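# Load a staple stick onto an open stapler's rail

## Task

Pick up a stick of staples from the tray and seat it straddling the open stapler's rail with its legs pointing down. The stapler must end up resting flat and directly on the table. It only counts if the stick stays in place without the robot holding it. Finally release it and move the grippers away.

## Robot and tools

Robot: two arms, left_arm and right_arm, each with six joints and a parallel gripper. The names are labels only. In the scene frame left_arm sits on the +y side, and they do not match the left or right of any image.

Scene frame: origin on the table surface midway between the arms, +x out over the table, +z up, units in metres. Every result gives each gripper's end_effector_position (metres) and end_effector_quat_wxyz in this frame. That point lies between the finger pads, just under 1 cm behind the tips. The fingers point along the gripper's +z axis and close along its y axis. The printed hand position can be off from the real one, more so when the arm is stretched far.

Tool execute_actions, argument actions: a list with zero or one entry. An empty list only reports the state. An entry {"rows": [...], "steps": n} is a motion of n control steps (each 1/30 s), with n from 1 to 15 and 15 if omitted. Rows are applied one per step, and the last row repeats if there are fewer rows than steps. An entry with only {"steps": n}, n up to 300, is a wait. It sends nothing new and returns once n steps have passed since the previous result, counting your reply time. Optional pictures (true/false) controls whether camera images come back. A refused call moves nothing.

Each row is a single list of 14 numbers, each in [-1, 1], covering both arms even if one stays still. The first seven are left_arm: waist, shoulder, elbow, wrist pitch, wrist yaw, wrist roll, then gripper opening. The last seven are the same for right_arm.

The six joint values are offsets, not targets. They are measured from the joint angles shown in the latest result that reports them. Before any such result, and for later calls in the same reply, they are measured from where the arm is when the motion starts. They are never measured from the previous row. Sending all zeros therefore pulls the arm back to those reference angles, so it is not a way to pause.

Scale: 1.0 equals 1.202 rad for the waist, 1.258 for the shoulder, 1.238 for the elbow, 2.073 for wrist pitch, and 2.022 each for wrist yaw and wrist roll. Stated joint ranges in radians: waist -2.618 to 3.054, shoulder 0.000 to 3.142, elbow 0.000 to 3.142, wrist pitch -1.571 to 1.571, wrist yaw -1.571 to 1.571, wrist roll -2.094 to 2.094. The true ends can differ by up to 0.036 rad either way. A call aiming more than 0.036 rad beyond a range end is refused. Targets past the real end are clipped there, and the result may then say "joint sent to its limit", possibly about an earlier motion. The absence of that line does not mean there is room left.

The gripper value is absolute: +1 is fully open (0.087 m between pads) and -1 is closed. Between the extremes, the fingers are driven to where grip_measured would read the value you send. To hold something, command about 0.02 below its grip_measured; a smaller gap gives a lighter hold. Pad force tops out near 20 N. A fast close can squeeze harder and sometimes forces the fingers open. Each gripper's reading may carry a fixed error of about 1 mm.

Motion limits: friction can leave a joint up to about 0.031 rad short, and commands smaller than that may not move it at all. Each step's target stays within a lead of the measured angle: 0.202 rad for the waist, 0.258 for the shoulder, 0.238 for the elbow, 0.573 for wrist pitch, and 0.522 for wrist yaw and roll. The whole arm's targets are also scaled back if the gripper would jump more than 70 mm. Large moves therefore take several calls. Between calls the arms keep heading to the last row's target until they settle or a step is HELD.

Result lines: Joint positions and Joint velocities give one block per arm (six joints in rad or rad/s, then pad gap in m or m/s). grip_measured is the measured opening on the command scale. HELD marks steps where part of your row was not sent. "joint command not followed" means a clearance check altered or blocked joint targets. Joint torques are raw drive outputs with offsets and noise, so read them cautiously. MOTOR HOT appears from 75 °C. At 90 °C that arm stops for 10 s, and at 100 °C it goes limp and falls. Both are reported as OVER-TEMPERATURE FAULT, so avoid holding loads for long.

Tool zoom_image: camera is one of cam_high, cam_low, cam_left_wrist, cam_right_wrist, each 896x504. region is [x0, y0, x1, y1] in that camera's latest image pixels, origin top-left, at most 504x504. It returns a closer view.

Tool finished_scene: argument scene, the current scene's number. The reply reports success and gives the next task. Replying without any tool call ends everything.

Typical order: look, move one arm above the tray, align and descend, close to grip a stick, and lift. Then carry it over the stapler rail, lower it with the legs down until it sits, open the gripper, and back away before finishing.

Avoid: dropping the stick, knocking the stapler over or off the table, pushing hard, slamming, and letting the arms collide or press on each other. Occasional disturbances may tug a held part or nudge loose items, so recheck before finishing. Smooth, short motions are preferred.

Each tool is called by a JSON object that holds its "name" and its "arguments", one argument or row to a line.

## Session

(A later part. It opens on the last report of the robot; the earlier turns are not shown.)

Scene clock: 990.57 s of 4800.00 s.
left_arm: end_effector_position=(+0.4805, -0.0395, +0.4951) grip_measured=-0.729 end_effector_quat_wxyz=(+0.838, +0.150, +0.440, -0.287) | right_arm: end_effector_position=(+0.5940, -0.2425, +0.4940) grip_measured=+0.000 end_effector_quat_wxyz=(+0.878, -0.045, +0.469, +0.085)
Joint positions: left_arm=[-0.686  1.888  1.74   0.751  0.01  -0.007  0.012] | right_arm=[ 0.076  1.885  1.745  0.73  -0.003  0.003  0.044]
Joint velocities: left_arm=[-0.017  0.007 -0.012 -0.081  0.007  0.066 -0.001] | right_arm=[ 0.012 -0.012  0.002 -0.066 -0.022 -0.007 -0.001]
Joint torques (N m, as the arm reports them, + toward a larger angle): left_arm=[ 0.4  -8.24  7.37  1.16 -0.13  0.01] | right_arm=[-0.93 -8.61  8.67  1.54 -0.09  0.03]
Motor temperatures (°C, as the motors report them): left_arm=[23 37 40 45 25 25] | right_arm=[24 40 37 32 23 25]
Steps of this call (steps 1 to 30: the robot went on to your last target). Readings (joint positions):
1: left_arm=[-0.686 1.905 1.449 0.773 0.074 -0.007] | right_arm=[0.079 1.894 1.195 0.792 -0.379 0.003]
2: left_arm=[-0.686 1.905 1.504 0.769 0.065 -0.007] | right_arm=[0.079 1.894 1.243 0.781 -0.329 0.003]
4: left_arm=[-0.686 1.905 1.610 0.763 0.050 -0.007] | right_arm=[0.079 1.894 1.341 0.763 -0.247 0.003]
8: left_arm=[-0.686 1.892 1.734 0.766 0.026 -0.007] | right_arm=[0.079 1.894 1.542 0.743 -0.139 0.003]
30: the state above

{"name": "execute_actions", "arguments": {
  "actions": [
    {"rows":[[-0.2,0.25,0.2,-1,0,0,-0.8,0,0,0,-1,0,0,0]],"steps":15}
  ],
  "pictures": false
}}

{"name": "execute_actions", "arguments": {
  "actions": [
    {"steps":40}
  ]
}}

Scene clock: 996.03 s of 4800.00 s.
left_arm: end_effector_position=(+0.4474, -0.1887, +0.2895) grip_measured=-0.729 end_effector_quat_wxyz=(+0.626, +0.301, +0.658, -0.292) | right_arm: end_effector_position=(+0.5757, -0.2462, +0.2566) grip_measured=+0.000 end_effector_quat_wxyz=(+0.550, -0.077, +0.830, +0.053)
Joint positions: left_arm=[-0.899  2.138  1.924  0.168  0.004 -0.007  0.012] | right_arm=[ 0.076  1.878  1.745 -0.266 -0.002  0.003  0.044]
Joint velocities: left_arm=[-0.203  0.359  0.154 -1.883 -0.022 -0.066 -0.   ] | right_arm=[ 0.002  0.007  0.002 -2.073 -0.037  0.037 -0.001]
Joint torques (N m, as the arm reports them, + toward a larger angle): left_arm=[  0.01 -10.89   9.56   1.8    0.02   0.06] | right_arm=[-0.31 -9.44  8.34  2.25 -0.16  0.02]
Motor temperatures (°C, as the motors report them): left_arm=[23 37 40 45 25 25] | right_arm=[24 41 38 32 23 25]
Steps of this call (steps 1 to 15: the robot went on to your last target; steps 16 to 90: nothing new was sent; then 1.97 s passed at rest; steps 91 to 105: all 15 steps of this action). Readings (joint positions):
91: left_arm=[-0.692 1.896 1.753 0.731 0.007 -0.007] | right_arm=[0.076 1.883 1.745 0.690 -0.002 0.003]
92: left_arm=[-0.703 1.911 1.783 0.701 0.005 -0.007] | right_arm=[0.076 1.878 1.745 0.628 -0.002 0.003]
94: left_arm=[-0.740 1.946 1.826 0.646 0.004 -0.007] | right_arm=[0.076 1.878 1.745 0.499 -0.002 0.003]
98: left_arm=[-0.815 2.020 1.874 0.519 0.004 -0.007] | right_arm=[0.076 1.878 1.745 0.221 -0.002 0.003]
105: the state above

Scene clock: 997.37 s of 4800.00 s.
left_arm: end_effector_position=(+0.2654, +0.0094, +0.0803) grip_measured=-0.729 end_effector_quat_wxyz=(+0.015, +0.424, +0.905, -0.009) | right_arm: end_effector_position=(+0.3517, -0.2887, +0.1394) grip_measured=+0.000 end_effector_quat_wxyz=(+0.054, -0.092, +0.994, +0.006)
Joint positions: left_arm=[-0.922  2.191  1.961 -1.307  0.004 -0.007  0.012] | right_arm=[ 0.076  1.878  1.745 -1.328 -0.002  0.003  0.044]
Joint velocities: left_arm=[-0.007  0.007 -0.002 -0.022 -0.037 -0.037 -0.001] | right_arm=[ 0.012  0.012 -0.002 -0.051  0.066 -0.022 -0.001]
Joint torques (N m, as the arm reports them, + toward a larger angle): left_arm=[-0.49 -9.93  8.15  0.34  0.01  0.05] | right_arm=[-0.27 -8.06  6.88  0.54 -0.17  0.02]
Motor temperatures (°C, as the motors report them): left_arm=[23 37 40 44 25 25] | right_arm=[24 41 38 32 23 25]
Steps of this call (steps 1 to 40: the robot went on to your last target). Readings (joint positions):
1: left_arm=[-0.906 2.150 1.928 0.101 0.004 -0.007] | right_arm=[0.076 1.878 1.745 -0.336 -0.002 0.003]
2: left_arm=[-0.911 2.161 1.932 0.030 0.004 -0.007] | right_arm=[0.076 1.878 1.745 -0.406 -0.002 0.003]
4: left_arm=[-0.919 2.177 1.938 -0.121 0.004 -0.007] | right_arm=[0.076 1.878 1.745 -0.546 -0.002 0.003]
8: left_arm=[-0.922 2.190 1.942 -0.441 0.004 -0.007] | right_arm=[0.076 1.878 1.745 -0.827 -0.002 0.003]
40: the state above

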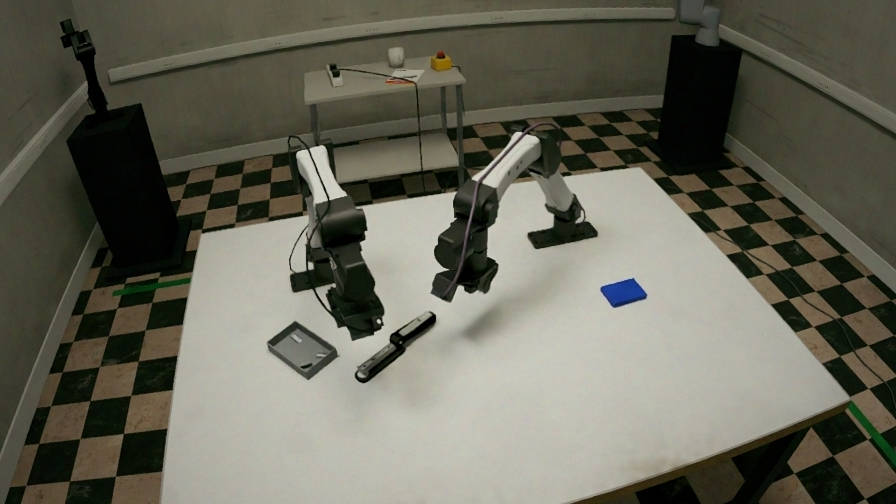

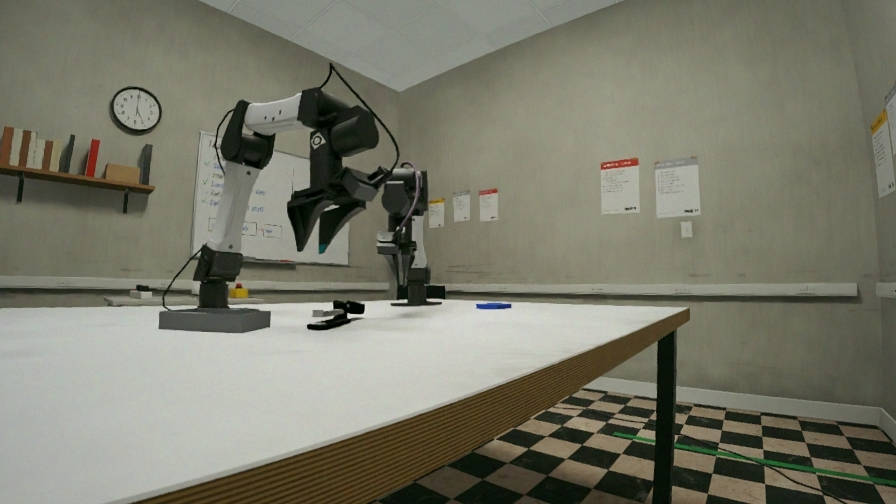

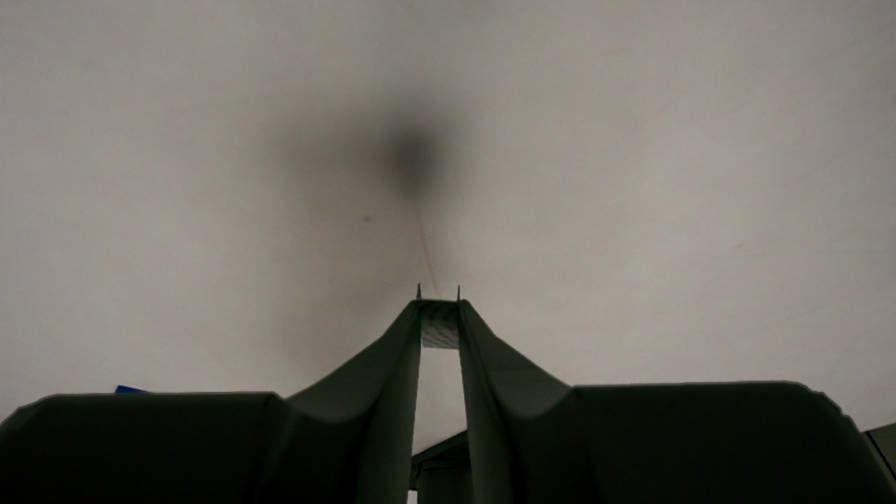

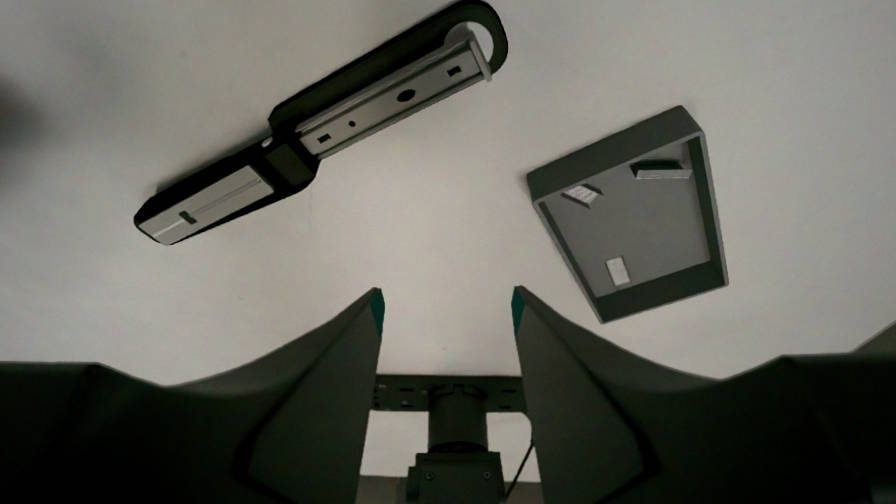

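{"name": "execute_actions", "arguments": {
  "actions": [
    {"rows":[[0,0.125,0,0.06,0,0,-0.8,0,0,0,0,0,0,0]],"steps":15}
  ],
  "pictures": false
}}

{"name": "execute_actions", "arguments": {
  "actions": [
    {"steps":10}
  ]
}}

Scene clock: 1002.83 s of 4800.00 s.
left_arm: end_effector_position=(+0.2750, -0.0022, +0.0112) grip_measured=-0.729 end_effector_quat_wxyz=(-0.016, +0.424, +0.906, +0.005) | right_arm: end_effector_position=(+0.3517, -0.2887, +0.1394) grip_measured=+0.000 end_effector_quat_wxyz=(+0.054, -0.092, +0.994, +0.006)
Joint positions: left_arm=[-0.922  2.365  1.967 -1.207  0.004 -0.007  0.012] | right_arm=[ 0.076  1.878  1.745 -1.328 -0.002  0.003  0.044]
Joint velocities: left_arm=[ 0.007  0.002  0.007 -0.022 -0.007 -0.022  0.   ] | right_arm=[-0.007  0.002  0.002  0.007 -0.051 -0.022  0.001]
Joint torques (N m, as the arm reports them, + toward a larger angle): left_arm=[  0.07 -12.73   5.46   0.5    0.01   0.05] | right_arm=[-0.28 -8.57  6.89  0.7  -0.16  0.02]
Motor temperatures (°C, as the motors report them): left_arm=[23 39 41 43 25 25] | right_arm=[24 41 38 31 23 25]
Steps of this call (steps 1 to 15: the robot went on to your last target; steps 16 to 90: nothing new was sent; then 1.97 s passed at rest; steps 91 to 105: all 15 steps of this action). Readings (joint positions):
91: left_arm=[-0.922 2.203 1.963 -1.302 0.004 -0.007] | right_arm=[0.076 1.878 1.745 -1.328 -0.002 0.003]
92: left_arm=[-0.922 2.222 1.967 -1.281 0.004 -0.007] | right_arm=[0.076 1.878 1.745 -1.328 -0.002 0.003]
94: left_arm=[-0.922 2.280 1.967 -1.243 0.004 -0.007] | right_arm=[0.076 1.878 1.745 -1.328 -0.002 0.003]
98: left_arm=[-0.922 2.365 1.967 -1.220 0.004 -0.007] | right_arm=[0.076 1.878 1.745 -1.328 -0.002 0.003]
105: the state above

Scene clock: 1003.17 s of 4800.00 s.
left_arm: end_effector_position=(+0.2755, -0.0028, +0.0110) grip_measured=-0.729 end_effector_quat_wxyz=(-0.014, +0.424, +0.906, +0.004) | right_arm: end_effector_position=(+0.3517, -0.2887, +0.1394) grip_measured=+0.000 end_effector_quat_wxyz=(+0.054, -0.092, +0.994, +0.006)
Joint positions: left_arm=[-0.922  2.365  1.967 -1.204  0.004 -0.007  0.012] | right_arm=[ 0.076  1.878  1.745 -1.328 -0.002  0.003  0.044]
Joint velocities: left_arm=[ 0.002  0.012  0.007  0.066  0.007  0.007 -0.   ] | right_arm=[ 0.002 -0.007  0.007  0.051 -0.022 -0.037  0.   ]
Joint torques (N m, as the arm reports them, + toward a larger angle): left_arm=[ -0.08 -12.78   5.52   0.51  -0.02   0.06] | right_arm=[-0.31 -8.56  6.9   0.7  -0.15  0.02]
Motor temperatures (°C, as the motors report them): left_arm=[23 39 41 43 25 25] | right_arm=[24 41 38 31 23 25]
Steps of this call (steps 1 to 10: the robot went on to your last target). Readings (joint positions):
1: left_arm=[-0.922 2.365 1.967 -1.206 0.004 -0.007] | right_arm=[0.076 1.878 1.745 -1.328 -0.002 0.003]
2: left_arm=[-0.922 2.365 1.967 -1.205 0.004 -0.007] | right_arm=[0.076 1.878 1.745 -1.328 -0.002 0.003]
4: left_arm=[-0.922 2.365 1.967 -1.205 0.004 -0.007] | right_arm=[0.076 1.878 1.745 -1.328 -0.002 0.003]
8: left_arm=[-0.922 2.365 1.967 -1.204 0.004 -0.007] | right_arm=[0.076 1.878 1.745 -1.328 -0.002 0.003]
10: the state above

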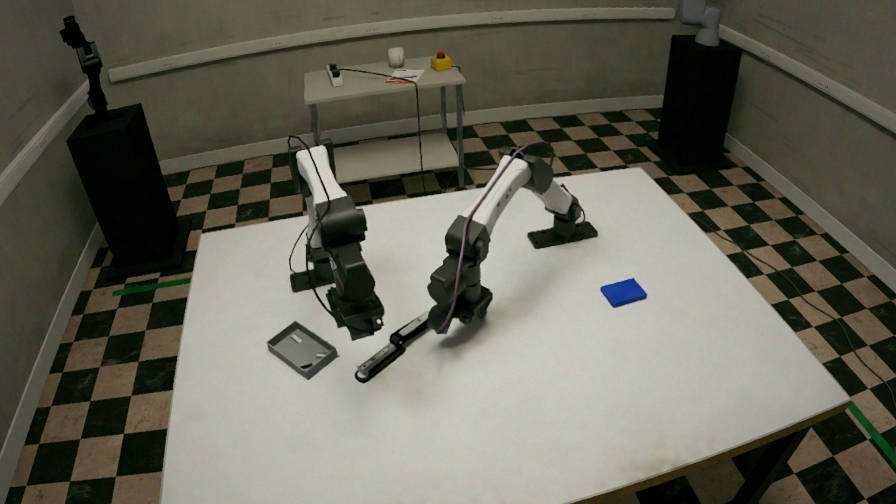

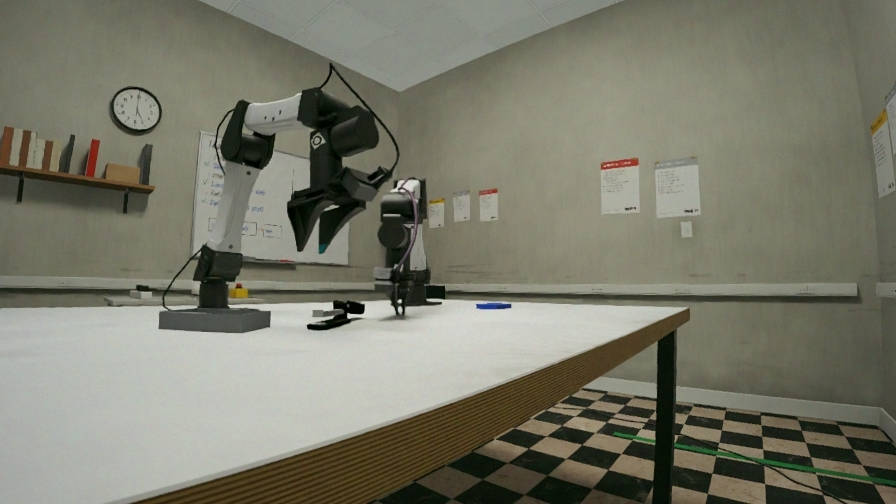

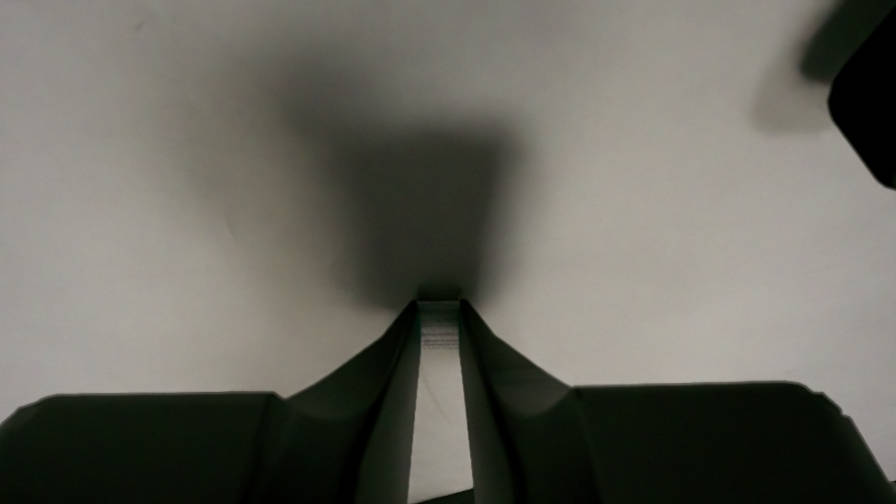

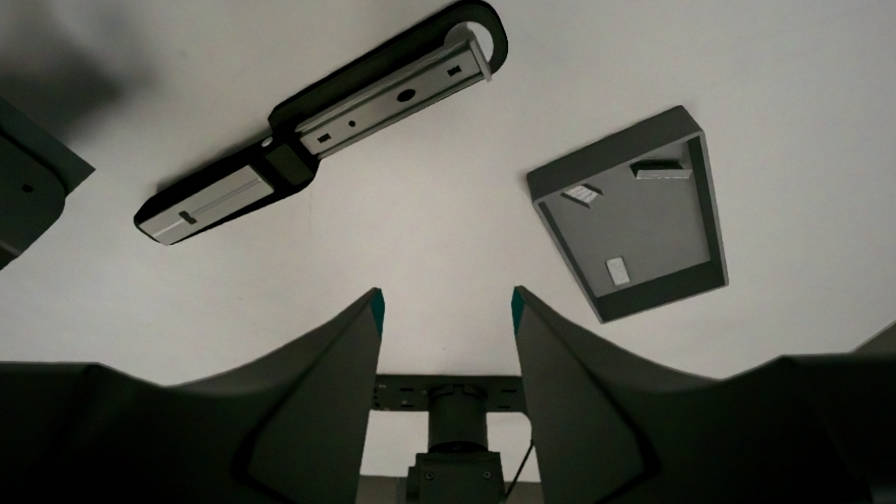

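{"name": "execute_actions", "arguments": {
  "actions": [
    {"rows":[[0,0,0,0,0,0,-0.7,0,0,0,0,0,0,0],[0,0,0,0,0,0,-0.6,0,0,0,0,0,0,0],[0,0,0,0,0,0,-0.4,0,0,0,0,0,0,0],[0,0,0,0,0,0,-0.2,0,0,0,0,0,0,0],[0,0,0,0,0,0,-0.2,0,0,0,0,0,0,0],[0,0,0,0,0,0,-0.2,0,0,0,0,0,0,0],[0,-0.3,0,0,0,0,-0.2,0,0,0,0,0,0,0]],"steps":15}
  ],
  "pictures": false
}}

{"name": "execute_actions", "arguments": {
  "actions": [
    {"rows":[[0.9,-0.2,0,0,0,0,-0.2,0.3,0,0,0,0,0.88,0]],"steps":15}
  ],
  "pictures": false
}}

{"name": "execute_actions", "arguments": {
  "actions": [
    {"steps":30}
  ],
  "pictures": false
}}

Scene clock: 1013.27 s of 4800.00 s.
left_arm: end_effector_position=(+0.2809, -0.0094, +0.1466) grip_measured=-0.200 end_effector_quat_wxyz=(+0.136, +0.419, +0.895, -0.067) | right_arm: end_effector_position=(+0.3517, -0.2887, +0.1394) grip_measured=+0.000 end_effector_quat_wxyz=(+0.054, -0.092, +0.994, +0.006)
Joint positions: left_arm=[-0.922  2.016  1.956 -1.207  0.004 -0.007  0.035] | right_arm=[ 0.076  1.878  1.745 -1.328 -0.002  0.003  0.044]
Joint velocities: left_arm=[-0.007 -1.106  0.193 -0.037 -0.007  0.007  0.   ] | right_arm=[-0.002 -0.002  0.002 -0.022 -0.022 -0.022 -0.   ]
Joint torques (N m, as the arm reports them, + toward a larger angle): left_arm=[-0.06 -7.05  6.59  0.94 -0.01  0.04] | right_arm=[-0.29 -8.56  6.9   0.69 -0.15  0.02]
Motor temperatures (°C, as the motors report them): left_arm=[23 43 41 41 25 25] | right_arm=[24 41 38 30 23 25]
Steps of this call (steps 1 to 15: the robot went on to your last target; steps 16 to 90: nothing new was sent; then 6.60 s passed at rest; steps 91 to 105: all 15 steps of this action). Readings (joint positions):
91: left_arm=[-0.922 2.365 1.967 -1.203 0.004 -0.007] | right_arm=[0.076 1.878 1.745 -1.328 -0.002 0.003]
92: left_arm=[-0.922 2.365 1.967 -1.203 0.004 -0.007] | right_arm=[0.076 1.878 1.745 -1.328 -0.002 0.003]
94: left_arm=[-0.922 2.365 1.967 -1.203 0.004 -0.007] | right_arm=[0.076 1.878 1.745 -1.328 -0.002 0.003]
98: left_arm=[-0.922 2.328 1.954 -1.205 0.004 -0.007] | right_arm=[0.076 1.878 1.745 -1.328 -0.002 0.003]
105: the state above

Scene clock: 1013.77 s of 4800.00 s.
left_arm: end_effector_position=(+0.4158, +0.3003, +0.2445) grip_measured=-0.200 end_effector_quat_wxyz=(+0.278, +0.011, +0.961, -0.010) | right_arm: end_effector_position=(+0.3124, -0.1212, +0.1433) grip_measured=+0.000 end_effector_quat_wxyz=(+0.028, +0.388, +0.920, +0.047)
Joint positions: left_arm=[-0.066  1.768  1.959 -1.199  0.01  -0.007  0.035] | right_arm=[ 0.445  1.878  1.745 -1.328 -0.009  1.355  0.044]
Joint velocities: left_arm=[ 1.951 -0.022  0.012  0.007  0.022 -0.007 -0.   ] | right_arm=[-0.12  -0.012 -0.007 -0.051  0.066  2.806 -0.   ]
Joint torques (N m, as the arm reports them, + toward a larger angle): left_arm=[ 0.06 -7.57  6.26  1.26 -0.08  0.07] | right_arm=[-0.34 -8.52  6.86  0.59 -0.06  0.02]
Motor temperatures (°C, as the motors report them): left_arm=[23 43 41 41 25 25] | right_arm=[24 41 38 30 23 25]
Steps of this call (steps 1 to 15: all 15 steps of this action). Readings (joint positions):
1: left_arm=[-0.912 1.974 1.959 -1.202 0.009 -0.007] | right_arm=[0.091 1.878 1.745 -1.328 0.004 0.066]
2: left_arm=[-0.891 1.934 1.959 -1.202 0.014 -0.007] | right_arm=[0.122 1.878 1.745 -1.328 0.010 0.147]
4: left_arm=[-0.810 1.860 1.959 -1.202 0.017 -0.007] | right_arm=[0.219 1.878 1.745 -1.328 0.010 0.303]
8: left_arm=[-0.560 1.771 1.959 -1.199 0.016 -0.007] | right_arm=[0.425 1.878 1.745 -1.328 -0.000 0.666]
15: the state above

Scene clock: 1014.77 s of 4800.00 s.
left_arm: end_effector_position=(+0.4077, +0.3944, +0.2445) grip_measured=-0.200 end_effector_quat_wxyz=(+0.276, -0.102, +0.955, +0.030) | right_arm: end_effector_position=(+0.3281, -0.1134, +0.1452) grip_measured=+0.000 end_effector_quat_wxyz=(+0.018, +0.573, +0.818, +0.052)
Joint positions: left_arm=[ 0.164  1.768  1.959 -1.199 -0.006 -0.008  0.035] | right_arm=[ 0.441  1.878  1.745 -1.328 -0.007  1.774  0.044]
Joint velocities: left_arm=[ 0.012 -0.017 -0.022  0.066 -0.007 -0.022 -0.   ] | right_arm=[-0.012 -0.007  0.012 -0.007 -0.022  0.022  0.001]
Joint torques (N m, as the arm reports them, + toward a larger angle): left_arm=[-0.28 -7.79  6.26  1.22  0.07  0.06] | right_arm=[-0.62 -8.46  6.79  0.56 -0.05  0.1 ]
Motor temperatures (°C, as the motors report them): left_arm=[23 42 41 41 25 25] | right_arm=[24 42 38 30 23 25]
Steps of this call (steps 1 to 30: the robot went on to your last target). Readings (joint positions):
1: left_arm=[0.005 1.768 1.959 -1.199 0.010 -0.007] | right_arm=[0.442 1.878 1.745 -1.328 -0.008 1.440]
2: left_arm=[0.072 1.768 1.959 -1.199 0.008 -0.007] | right_arm=[0.441 1.878 1.745 -1.328 -0.007 1.508]
4: left_arm=[0.166 1.768 1.959 -1.199 -0.004 -0.007] | right_arm=[0.441 1.878 1.745 -1.328 -0.007 1.605]
8: left_arm=[0.180 1.768 1.959 -1.199 -0.010 -0.008] | right_arm=[0.441 1.878 1.745 -1.328 -0.007 1.706]
30: the state above

{"name": "execute_actions", "arguments": {
  "actions": [
    {"rows":[[0,0,0,0,0,0,-0.2,0.233,0.24,0.14,0.01,0,0,0]],"steps":15}
  ],
  "pictures": false
}}

{"name": "execute_actions", "arguments": {
  "actions": [
    {"steps":15}
  ]
}}

Scene clock: 1020.60 s of 4800.00 s.
left_arm: end_effector_position=(+0.4077, +0.3944, +0.2445) grip_measured=-0.200 end_effector_quat_wxyz=(+0.276, -0.102, +0.955, +0.030) | right_arm: end_effector_position=(+0.2693, -0.0075, +0.0578) grip_measured=+0.000 end_effector_quat_wxyz=(-0.013, +0.448, +0.893, -0.024)
Joint positions: left_arm=[ 0.164  1.768  1.959 -1.199 -0.006 -0.008  0.035] | right_arm=[ 0.734  2.202  1.883 -1.306 -0.013  1.775  0.044]
Joint velocities: left_arm=[ 0.007  0.012 -0.012 -0.022 -0.022  0.066 -0.001] | right_arm=[-0.154 -0.012 -0.007 -0.051 -0.037  0.022 -0.001]
Joint torques (N m, as the arm reports them, + toward a larger angle): left_arm=[-0.09 -7.47  6.41  1.25 -0.03  0.02] | right_arm=[ -0.54 -12.44   9.6    0.18  -0.05   0.02]
Motor temperatures (°C, as the motors report them): left_arm=[23 42 41 41 25 25] | right_arm=[24 42 38 30 23 25]
Steps of this call (steps 1 to 15: the robot went on to your last target; steps 16 to 90: nothing new was sent; then 2.33 s passed at rest; steps 91 to 105: all 15 steps of this action). Readings (joint positions):
91: left_arm=[0.164 1.768 1.959 -1.199 -0.006 -0.008] | right_arm=[0.453 1.897 1.765 -1.343 -0.002 1.775]
92: left_arm=[0.164 1.768 1.959 -1.199 -0.006 -0.008] | right_arm=[0.477 1.933 1.804 -1.348 0.003 1.775]
94: left_arm=[0.164 1.768 1.959 -1.199 -0.006 -0.008] | right_arm=[0.551 2.018 1.854 -1.329 0.004 1.775]
98: left_arm=[0.164 1.768 1.959 -1.199 -0.006 -0.008] | right_arm=[0.709 2.169 1.883 -1.306 -0.003 1.775]
105: the state above

Scene clock: 1021.10 s of 4800.00 s.
left_arm: end_effector_position=(+0.4077, +0.3944, +0.2445) grip_measured=-0.200 end_effector_quat_wxyz=(+0.276, -0.102, +0.955, +0.030) | right_arm: end_effector_position=(+0.2729, -0.0101, +0.0578) grip_measured=+0.000 end_effector_quat_wxyz=(-0.013, +0.453, +0.891, -0.024)
Joint positions: left_arm=[ 0.164  1.768  1.959 -1.199 -0.006 -0.008  0.035] | right_arm=[ 0.724  2.202  1.883 -1.306 -0.012  1.775  0.044]
Joint velocities: left_arm=[-0.022  0.012 -0.002  0.081 -0.007  0.007 -0.   ] | right_arm=[-0.012  0.002  0.012 -0.037 -0.066  0.022 -0.001]
Joint torques (N m, as the arm reports them, + toward a larger angle): left_arm=[-0.08 -7.62  6.42  1.28 -0.02  0.06] | right_arm=[ -0.48 -12.42   9.55   0.18  -0.05   0.02]
Motor temperatures (°C, as the motors report them): left_arm=[23 42 41 41 25 25] | right_arm=[24 42 38 30 23 25]
Steps of this call (steps 1 to 15: the robot went on to your last target). Readings (joint positions):
1: left_arm=[0.164 1.768 1.959 -1.199 -0.006 -0.008] | right_arm=[0.729 2.202 1.883 -1.306 -0.013 1.775]
2: left_arm=[0.164 1.768 1.959 -1.199 -0.006 -0.008] | right_arm=[0.726 2.202 1.883 -1.306 -0.013 1.775]
4: left_arm=[0.164 1.768 1.959 -1.199 -0.006 -0.008] | right_arm=[0.724 2.202 1.883 -1.306 -0.012 1.775]
8: left_arm=[0.164 1.768 1.959 -1.199 -0.006 -0.008] | right_arm=[0.724 2.202 1.883 -1.306 -0.012 1.775]
15: the state above

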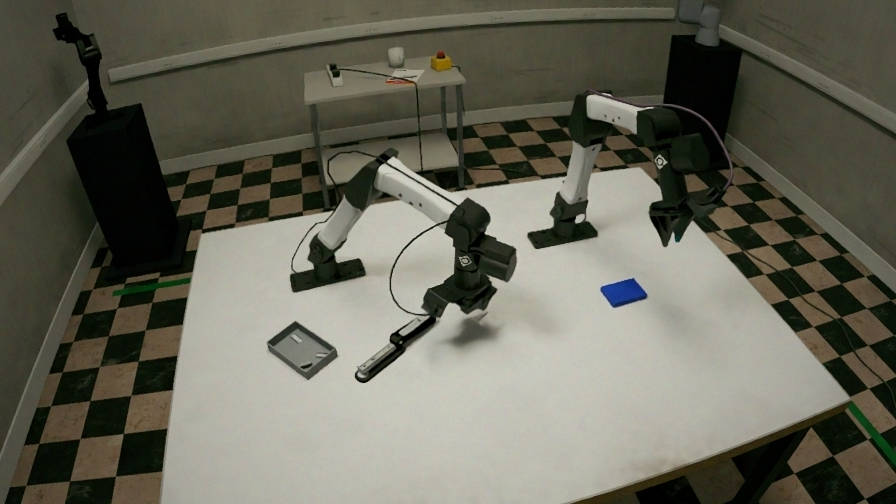

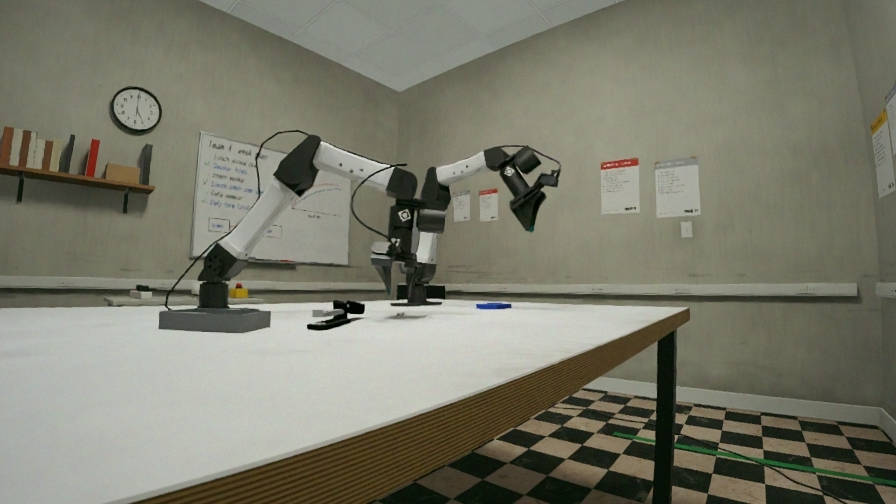

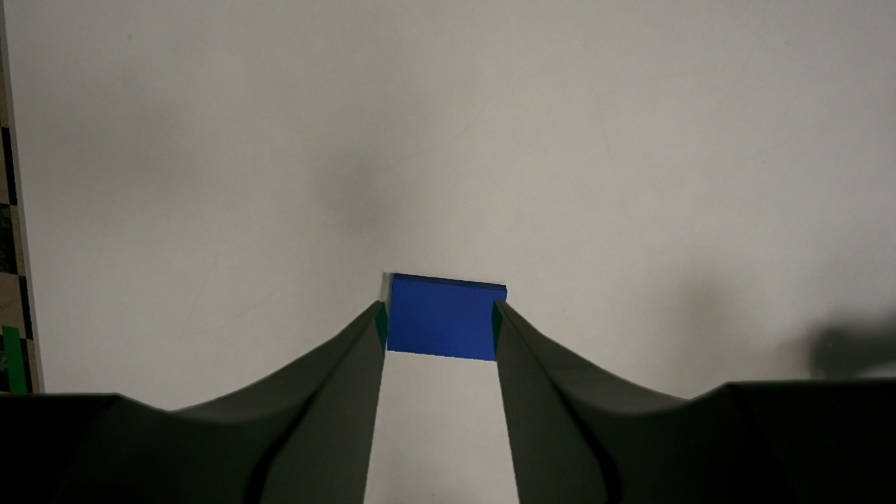

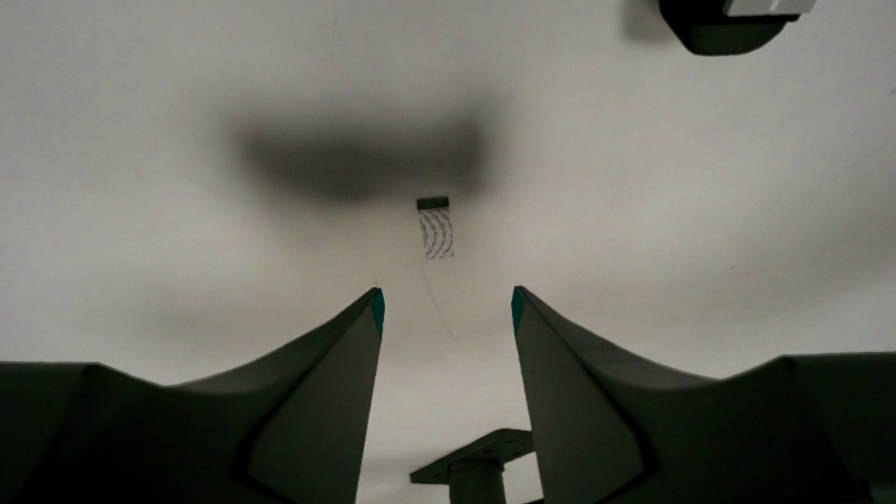

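{"name": "execute_actions", "arguments": {
  "actions": [
    {"rows":[[0,0,0,0,0,0,-0.2,0,0.085,0,0.05,0,0,0]],"steps":15}
  ]
}}

Scene clock: 1025.67 s of 4800.00 s.
left_arm: end_effector_position=(+0.4077, +0.3944, +0.2445) grip_measured=-0.200 end_effector_quat_wxyz=(+0.276, -0.102, +0.955, +0.030) | right_arm: end_effector_position=(+0.2816, -0.0014, +0.0150) grip_measured=+0.000 end_effector_quat_wxyz=(-0.017, +0.453, +0.890, -0.035)
Joint positions: left_arm=[ 0.164  1.768  1.959 -1.199 -0.006 -0.008  0.035] | right_arm=[ 0.721  2.305  1.883 -1.225 -0.015  1.774  0.044]
Joint velocities: left_arm=[ 0.007  0.007 -0.007 -0.051 -0.095 -0.051 -0.   ] | right_arm=[-0.007 -0.012 -0.012  0.125 -0.037 -0.051  0.   ]
Joint torques (N m, as the arm reports them, + toward a larger angle): left_arm=[ 0.01 -7.64  6.44  1.25 -0.02  0.04] | right_arm=[ -0.15 -11.09   6.39   0.33  -0.07   0.04]
Motor temperatures (°C, as the motors report them): left_arm=[23 42 41 42 25 25] | right_arm=[24 44 39 30 23 25]
Steps of this call (steps 1 to 15: the robot went on to your last target; steps 16 to 90: nothing new was sent; then 1.07 s passed at rest; steps 91 to 105: all 15 steps of this action). Readings (joint positions):
91: left_arm=[0.164 1.768 1.959 -1.199 -0.006 -0.008] | right_arm=[0.724 2.210 1.883 -1.301 -0.012 1.775]
92: left_arm=[0.164 1.768 1.959 -1.199 -0.006 -0.008] | right_arm=[0.724 2.222 1.883 -1.284 -0.012 1.775]
94: left_arm=[0.164 1.768 1.959 -1.199 -0.006 -0.008] | right_arm=[0.724 2.264 1.883 -1.257 -0.012 1.775]
98: left_arm=[0.164 1.768 1.959 -1.199 -0.006 -0.008] | right_arm=[0.721 2.304 1.883 -1.238 -0.015 1.774]
105: the state above

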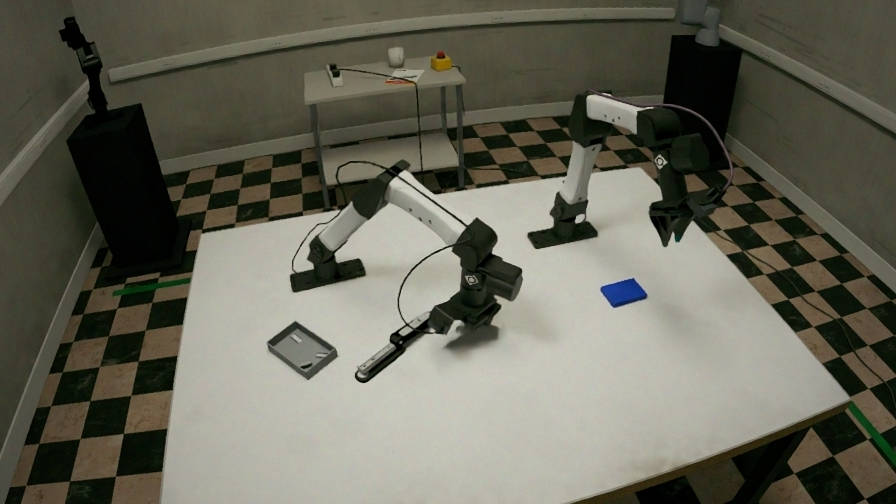

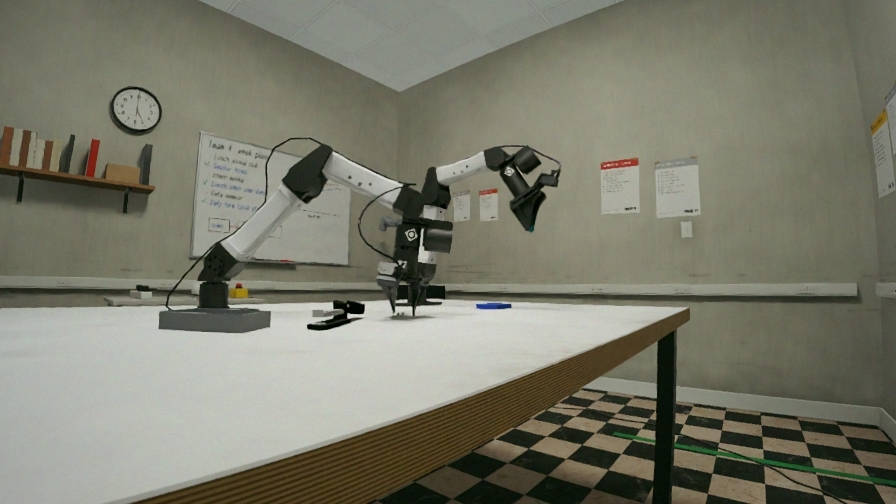

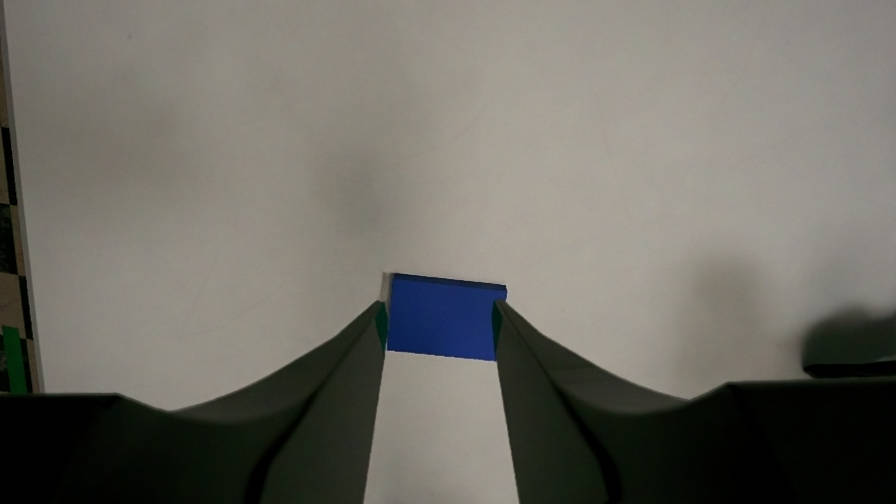

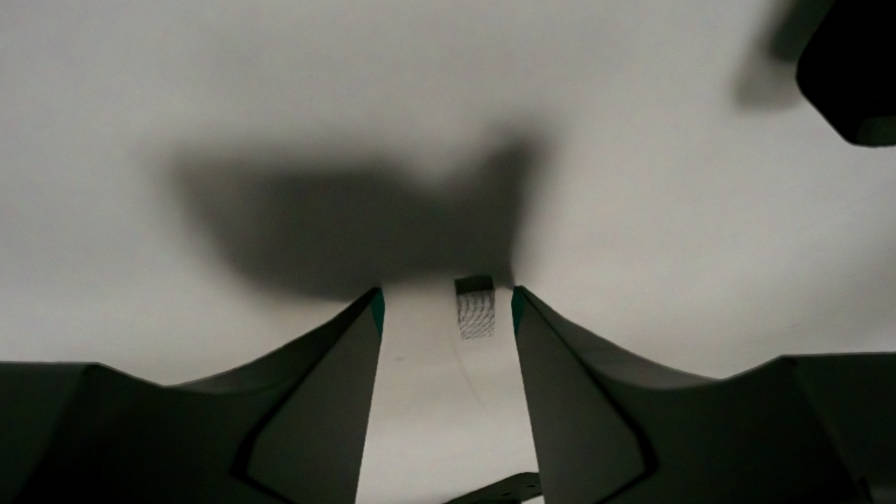

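{"name": "execute_actions", "arguments": {
  "actions": [
    {"rows":[[0,0,0,0,0,0,-0.2,0,0,0,0,0,0,-0.15],[0,0,0,0,0,0,-0.2,0,0,0,0,0,0,-0.3],[0,0,0,0,0,0,-0.2,0,0,0,0,0,0,-0.4],[0,0,0,0,0,0,-0.2,0,0,0,0,0,0,-0.5],[0,0,0,0,0,0,-0.2,0,0,0,0,0,0,-0.6],[0,0,0,0,0,0,-0.2,0,0,0,0,0,0,-0.7],[0,0,0,0,0,0,-0.2,0,0,0,0,0,0,-0.75],[0,0,0,0,0,0,-0.2,0,0,0,0,0,0,-0.8]],"steps":15}
  ],
  "pictures": false
}}

{"name": "execute_actions", "arguments": {
  "actions": [
    {"rows":[[0,0,0,0,0,0,-0.2,0,-0.25,0,0,0,0,-0.8]],"steps":15}
  ]
}}

Scene clock: 1033.83 s of 4800.00 s.
left_arm: end_effector_position=(+0.4077, +0.3944, +0.2445) grip_measured=-0.200 end_effector_quat_wxyz=(+0.276, -0.102, +0.955, +0.030) | right_arm: end_effector_position=(+0.2825, -0.0005, +0.0150) grip_measured=-0.762 end_effector_quat_wxyz=(-0.017, +0.453, +0.891, -0.032)
Joint positions: left_arm=[ 0.164  1.768  1.959 -1.199 -0.006 -0.008  0.035] | right_arm=[ 0.721  2.305  1.883 -1.22  -0.015  1.774  0.01 ]
Joint velocities: left_arm=[-0.012 -0.002 -0.017  0.022  0.022 -0.022 -0.001] | right_arm=[-0.012  0.007 -0.007 -0.051 -0.007 -0.081 -0.   ]
Joint torques (N m, as the arm reports them, + toward a larger angle): left_arm=[ 0.   -7.51  6.35  1.28 -0.03  0.05] | right_arm=[ -0.31 -11.33   6.41   0.1   -0.1    0.03]
Motor temperatures (°C, as the motors report them): left_arm=[23 41 41 42 25 25] | right_arm=[24 45 39 29 23 25]
Steps of this call (steps 1 to 15: the robot went on to your last target; steps 16 to 90: nothing new was sent; then 4.67 s passed at rest; steps 91 to 105: all 15 steps of this action). Readings (joint positions):
91: left_arm=[0.164 1.768 1.959 -1.199 -0.006 -0.008] | right_arm=[0.721 2.305 1.883 -1.220 -0.015 1.774]
92: left_arm=[0.164 1.768 1.959 -1.199 -0.006 -0.008] | right_arm=[0.721 2.305 1.883 -1.220 -0.015 1.774]
94: left_arm=[0.164 1.768 1.959 -1.199 -0.006 -0.008] | right_arm=[0.721 2.305 1.883 -1.220 -0.015 1.774]
98: left_arm=[0.164 1.768 1.959 -1.199 -0.006 -0.008] | right_arm=[0.721 2.305 1.883 -1.220 -0.015 1.774]
105: the state above

Scene clock: 1034.33 s of 4800.00 s.
left_arm: end_effector_position=(+0.4077, +0.3944, +0.2445) grip_measured=-0.200 end_effector_quat_wxyz=(+0.276, -0.102, +0.955, +0.030) | right_arm: end_effector_position=(+0.2877, +0.0053, +0.1509) grip_measured=-0.762 end_effector_quat_wxyz=(+0.026, +0.449, +0.885, +0.121)
Joint positions: left_arm=[ 0.164  1.768  1.959 -1.199 -0.006 -0.008  0.035] | right_arm=[ 0.721  1.977  1.872 -1.219 -0.015  1.774  0.01 ]
Joint velocities: left_arm=[-0.007 -0.017 -0.007 -0.037 -0.037 -0.066 -0.001] | right_arm=[ 0.002  0.1   -0.012  0.051 -0.022 -0.037 -0.   ]
Joint torques (N m, as the arm reports them, + toward a larger angle): left_arm=[ 0.02 -7.49  6.38  1.28 -0.01  0.05] | right_arm=[-0.28 -8.82  7.84  0.85 -0.1   0.  ]
Motor temperatures (°C, as the motors report them): left_arm=[23 41 41 42 25 25] | right_arm=[24 45 39 29 23 25]
Steps of this call (steps 1 to 15: all 15 steps of this action). Readings (joint positions):
1: left_arm=[0.164 1.768 1.959 -1.199 -0.006 -0.008] | right_arm=[0.721 2.292 1.880 -1.217 -0.015 1.774]
2: left_arm=[0.164 1.768 1.959 -1.199 -0.006 -0.008] | right_arm=[0.721 2.270 1.873 -1.219 -0.015 1.774]
4: left_arm=[0.164 1.768 1.959 -1.199 -0.006 -0.008] | right_arm=[0.721 2.198 1.872 -1.219 -0.015 1.774]
8: left_arm=[0.164 1.768 1.959 -1.199 -0.006 -0.008] | right_arm=[0.721 2.021 1.872 -1.218 -0.015 1.774]
15: the state above

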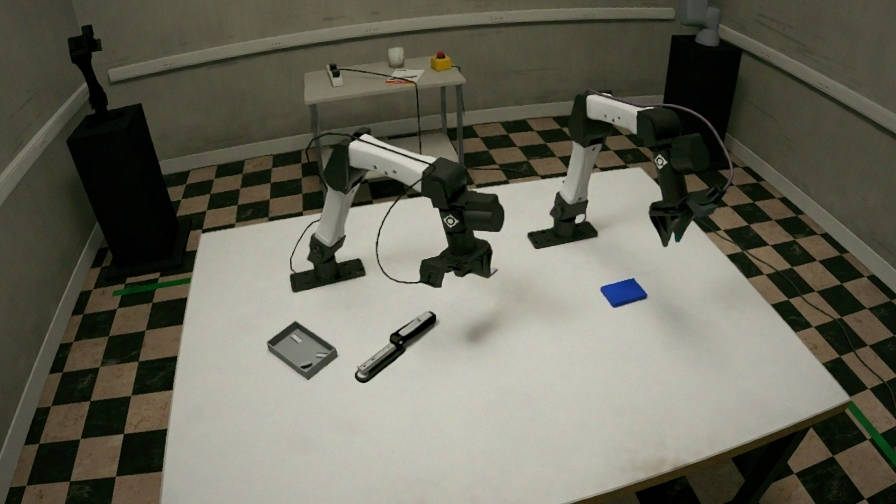

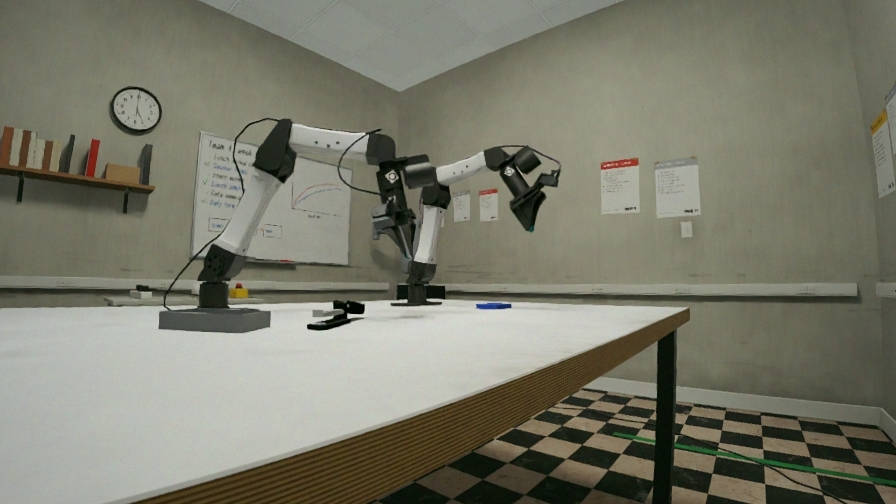

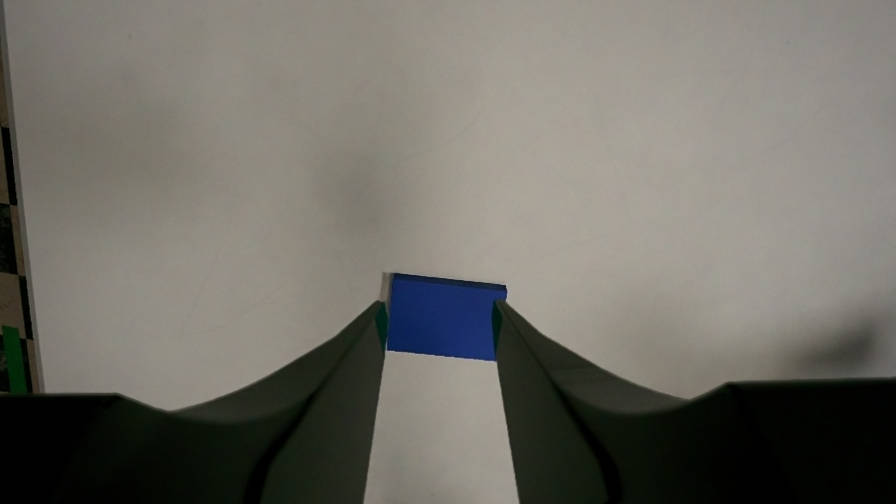

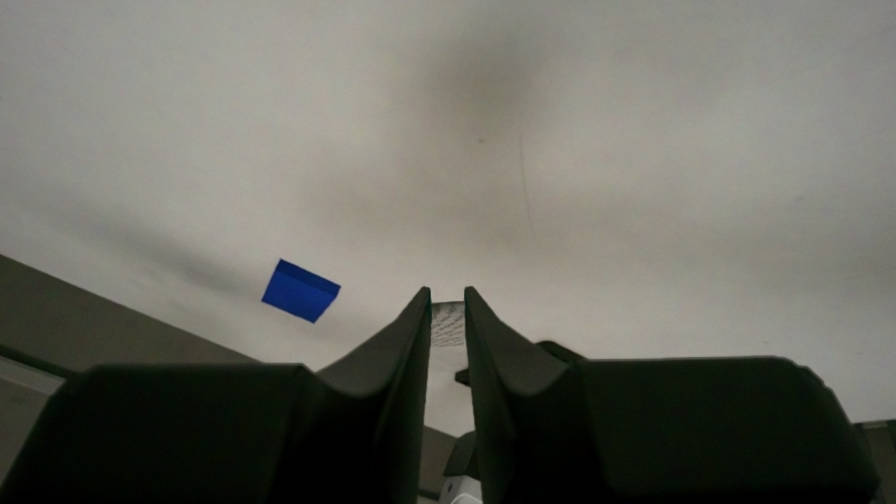

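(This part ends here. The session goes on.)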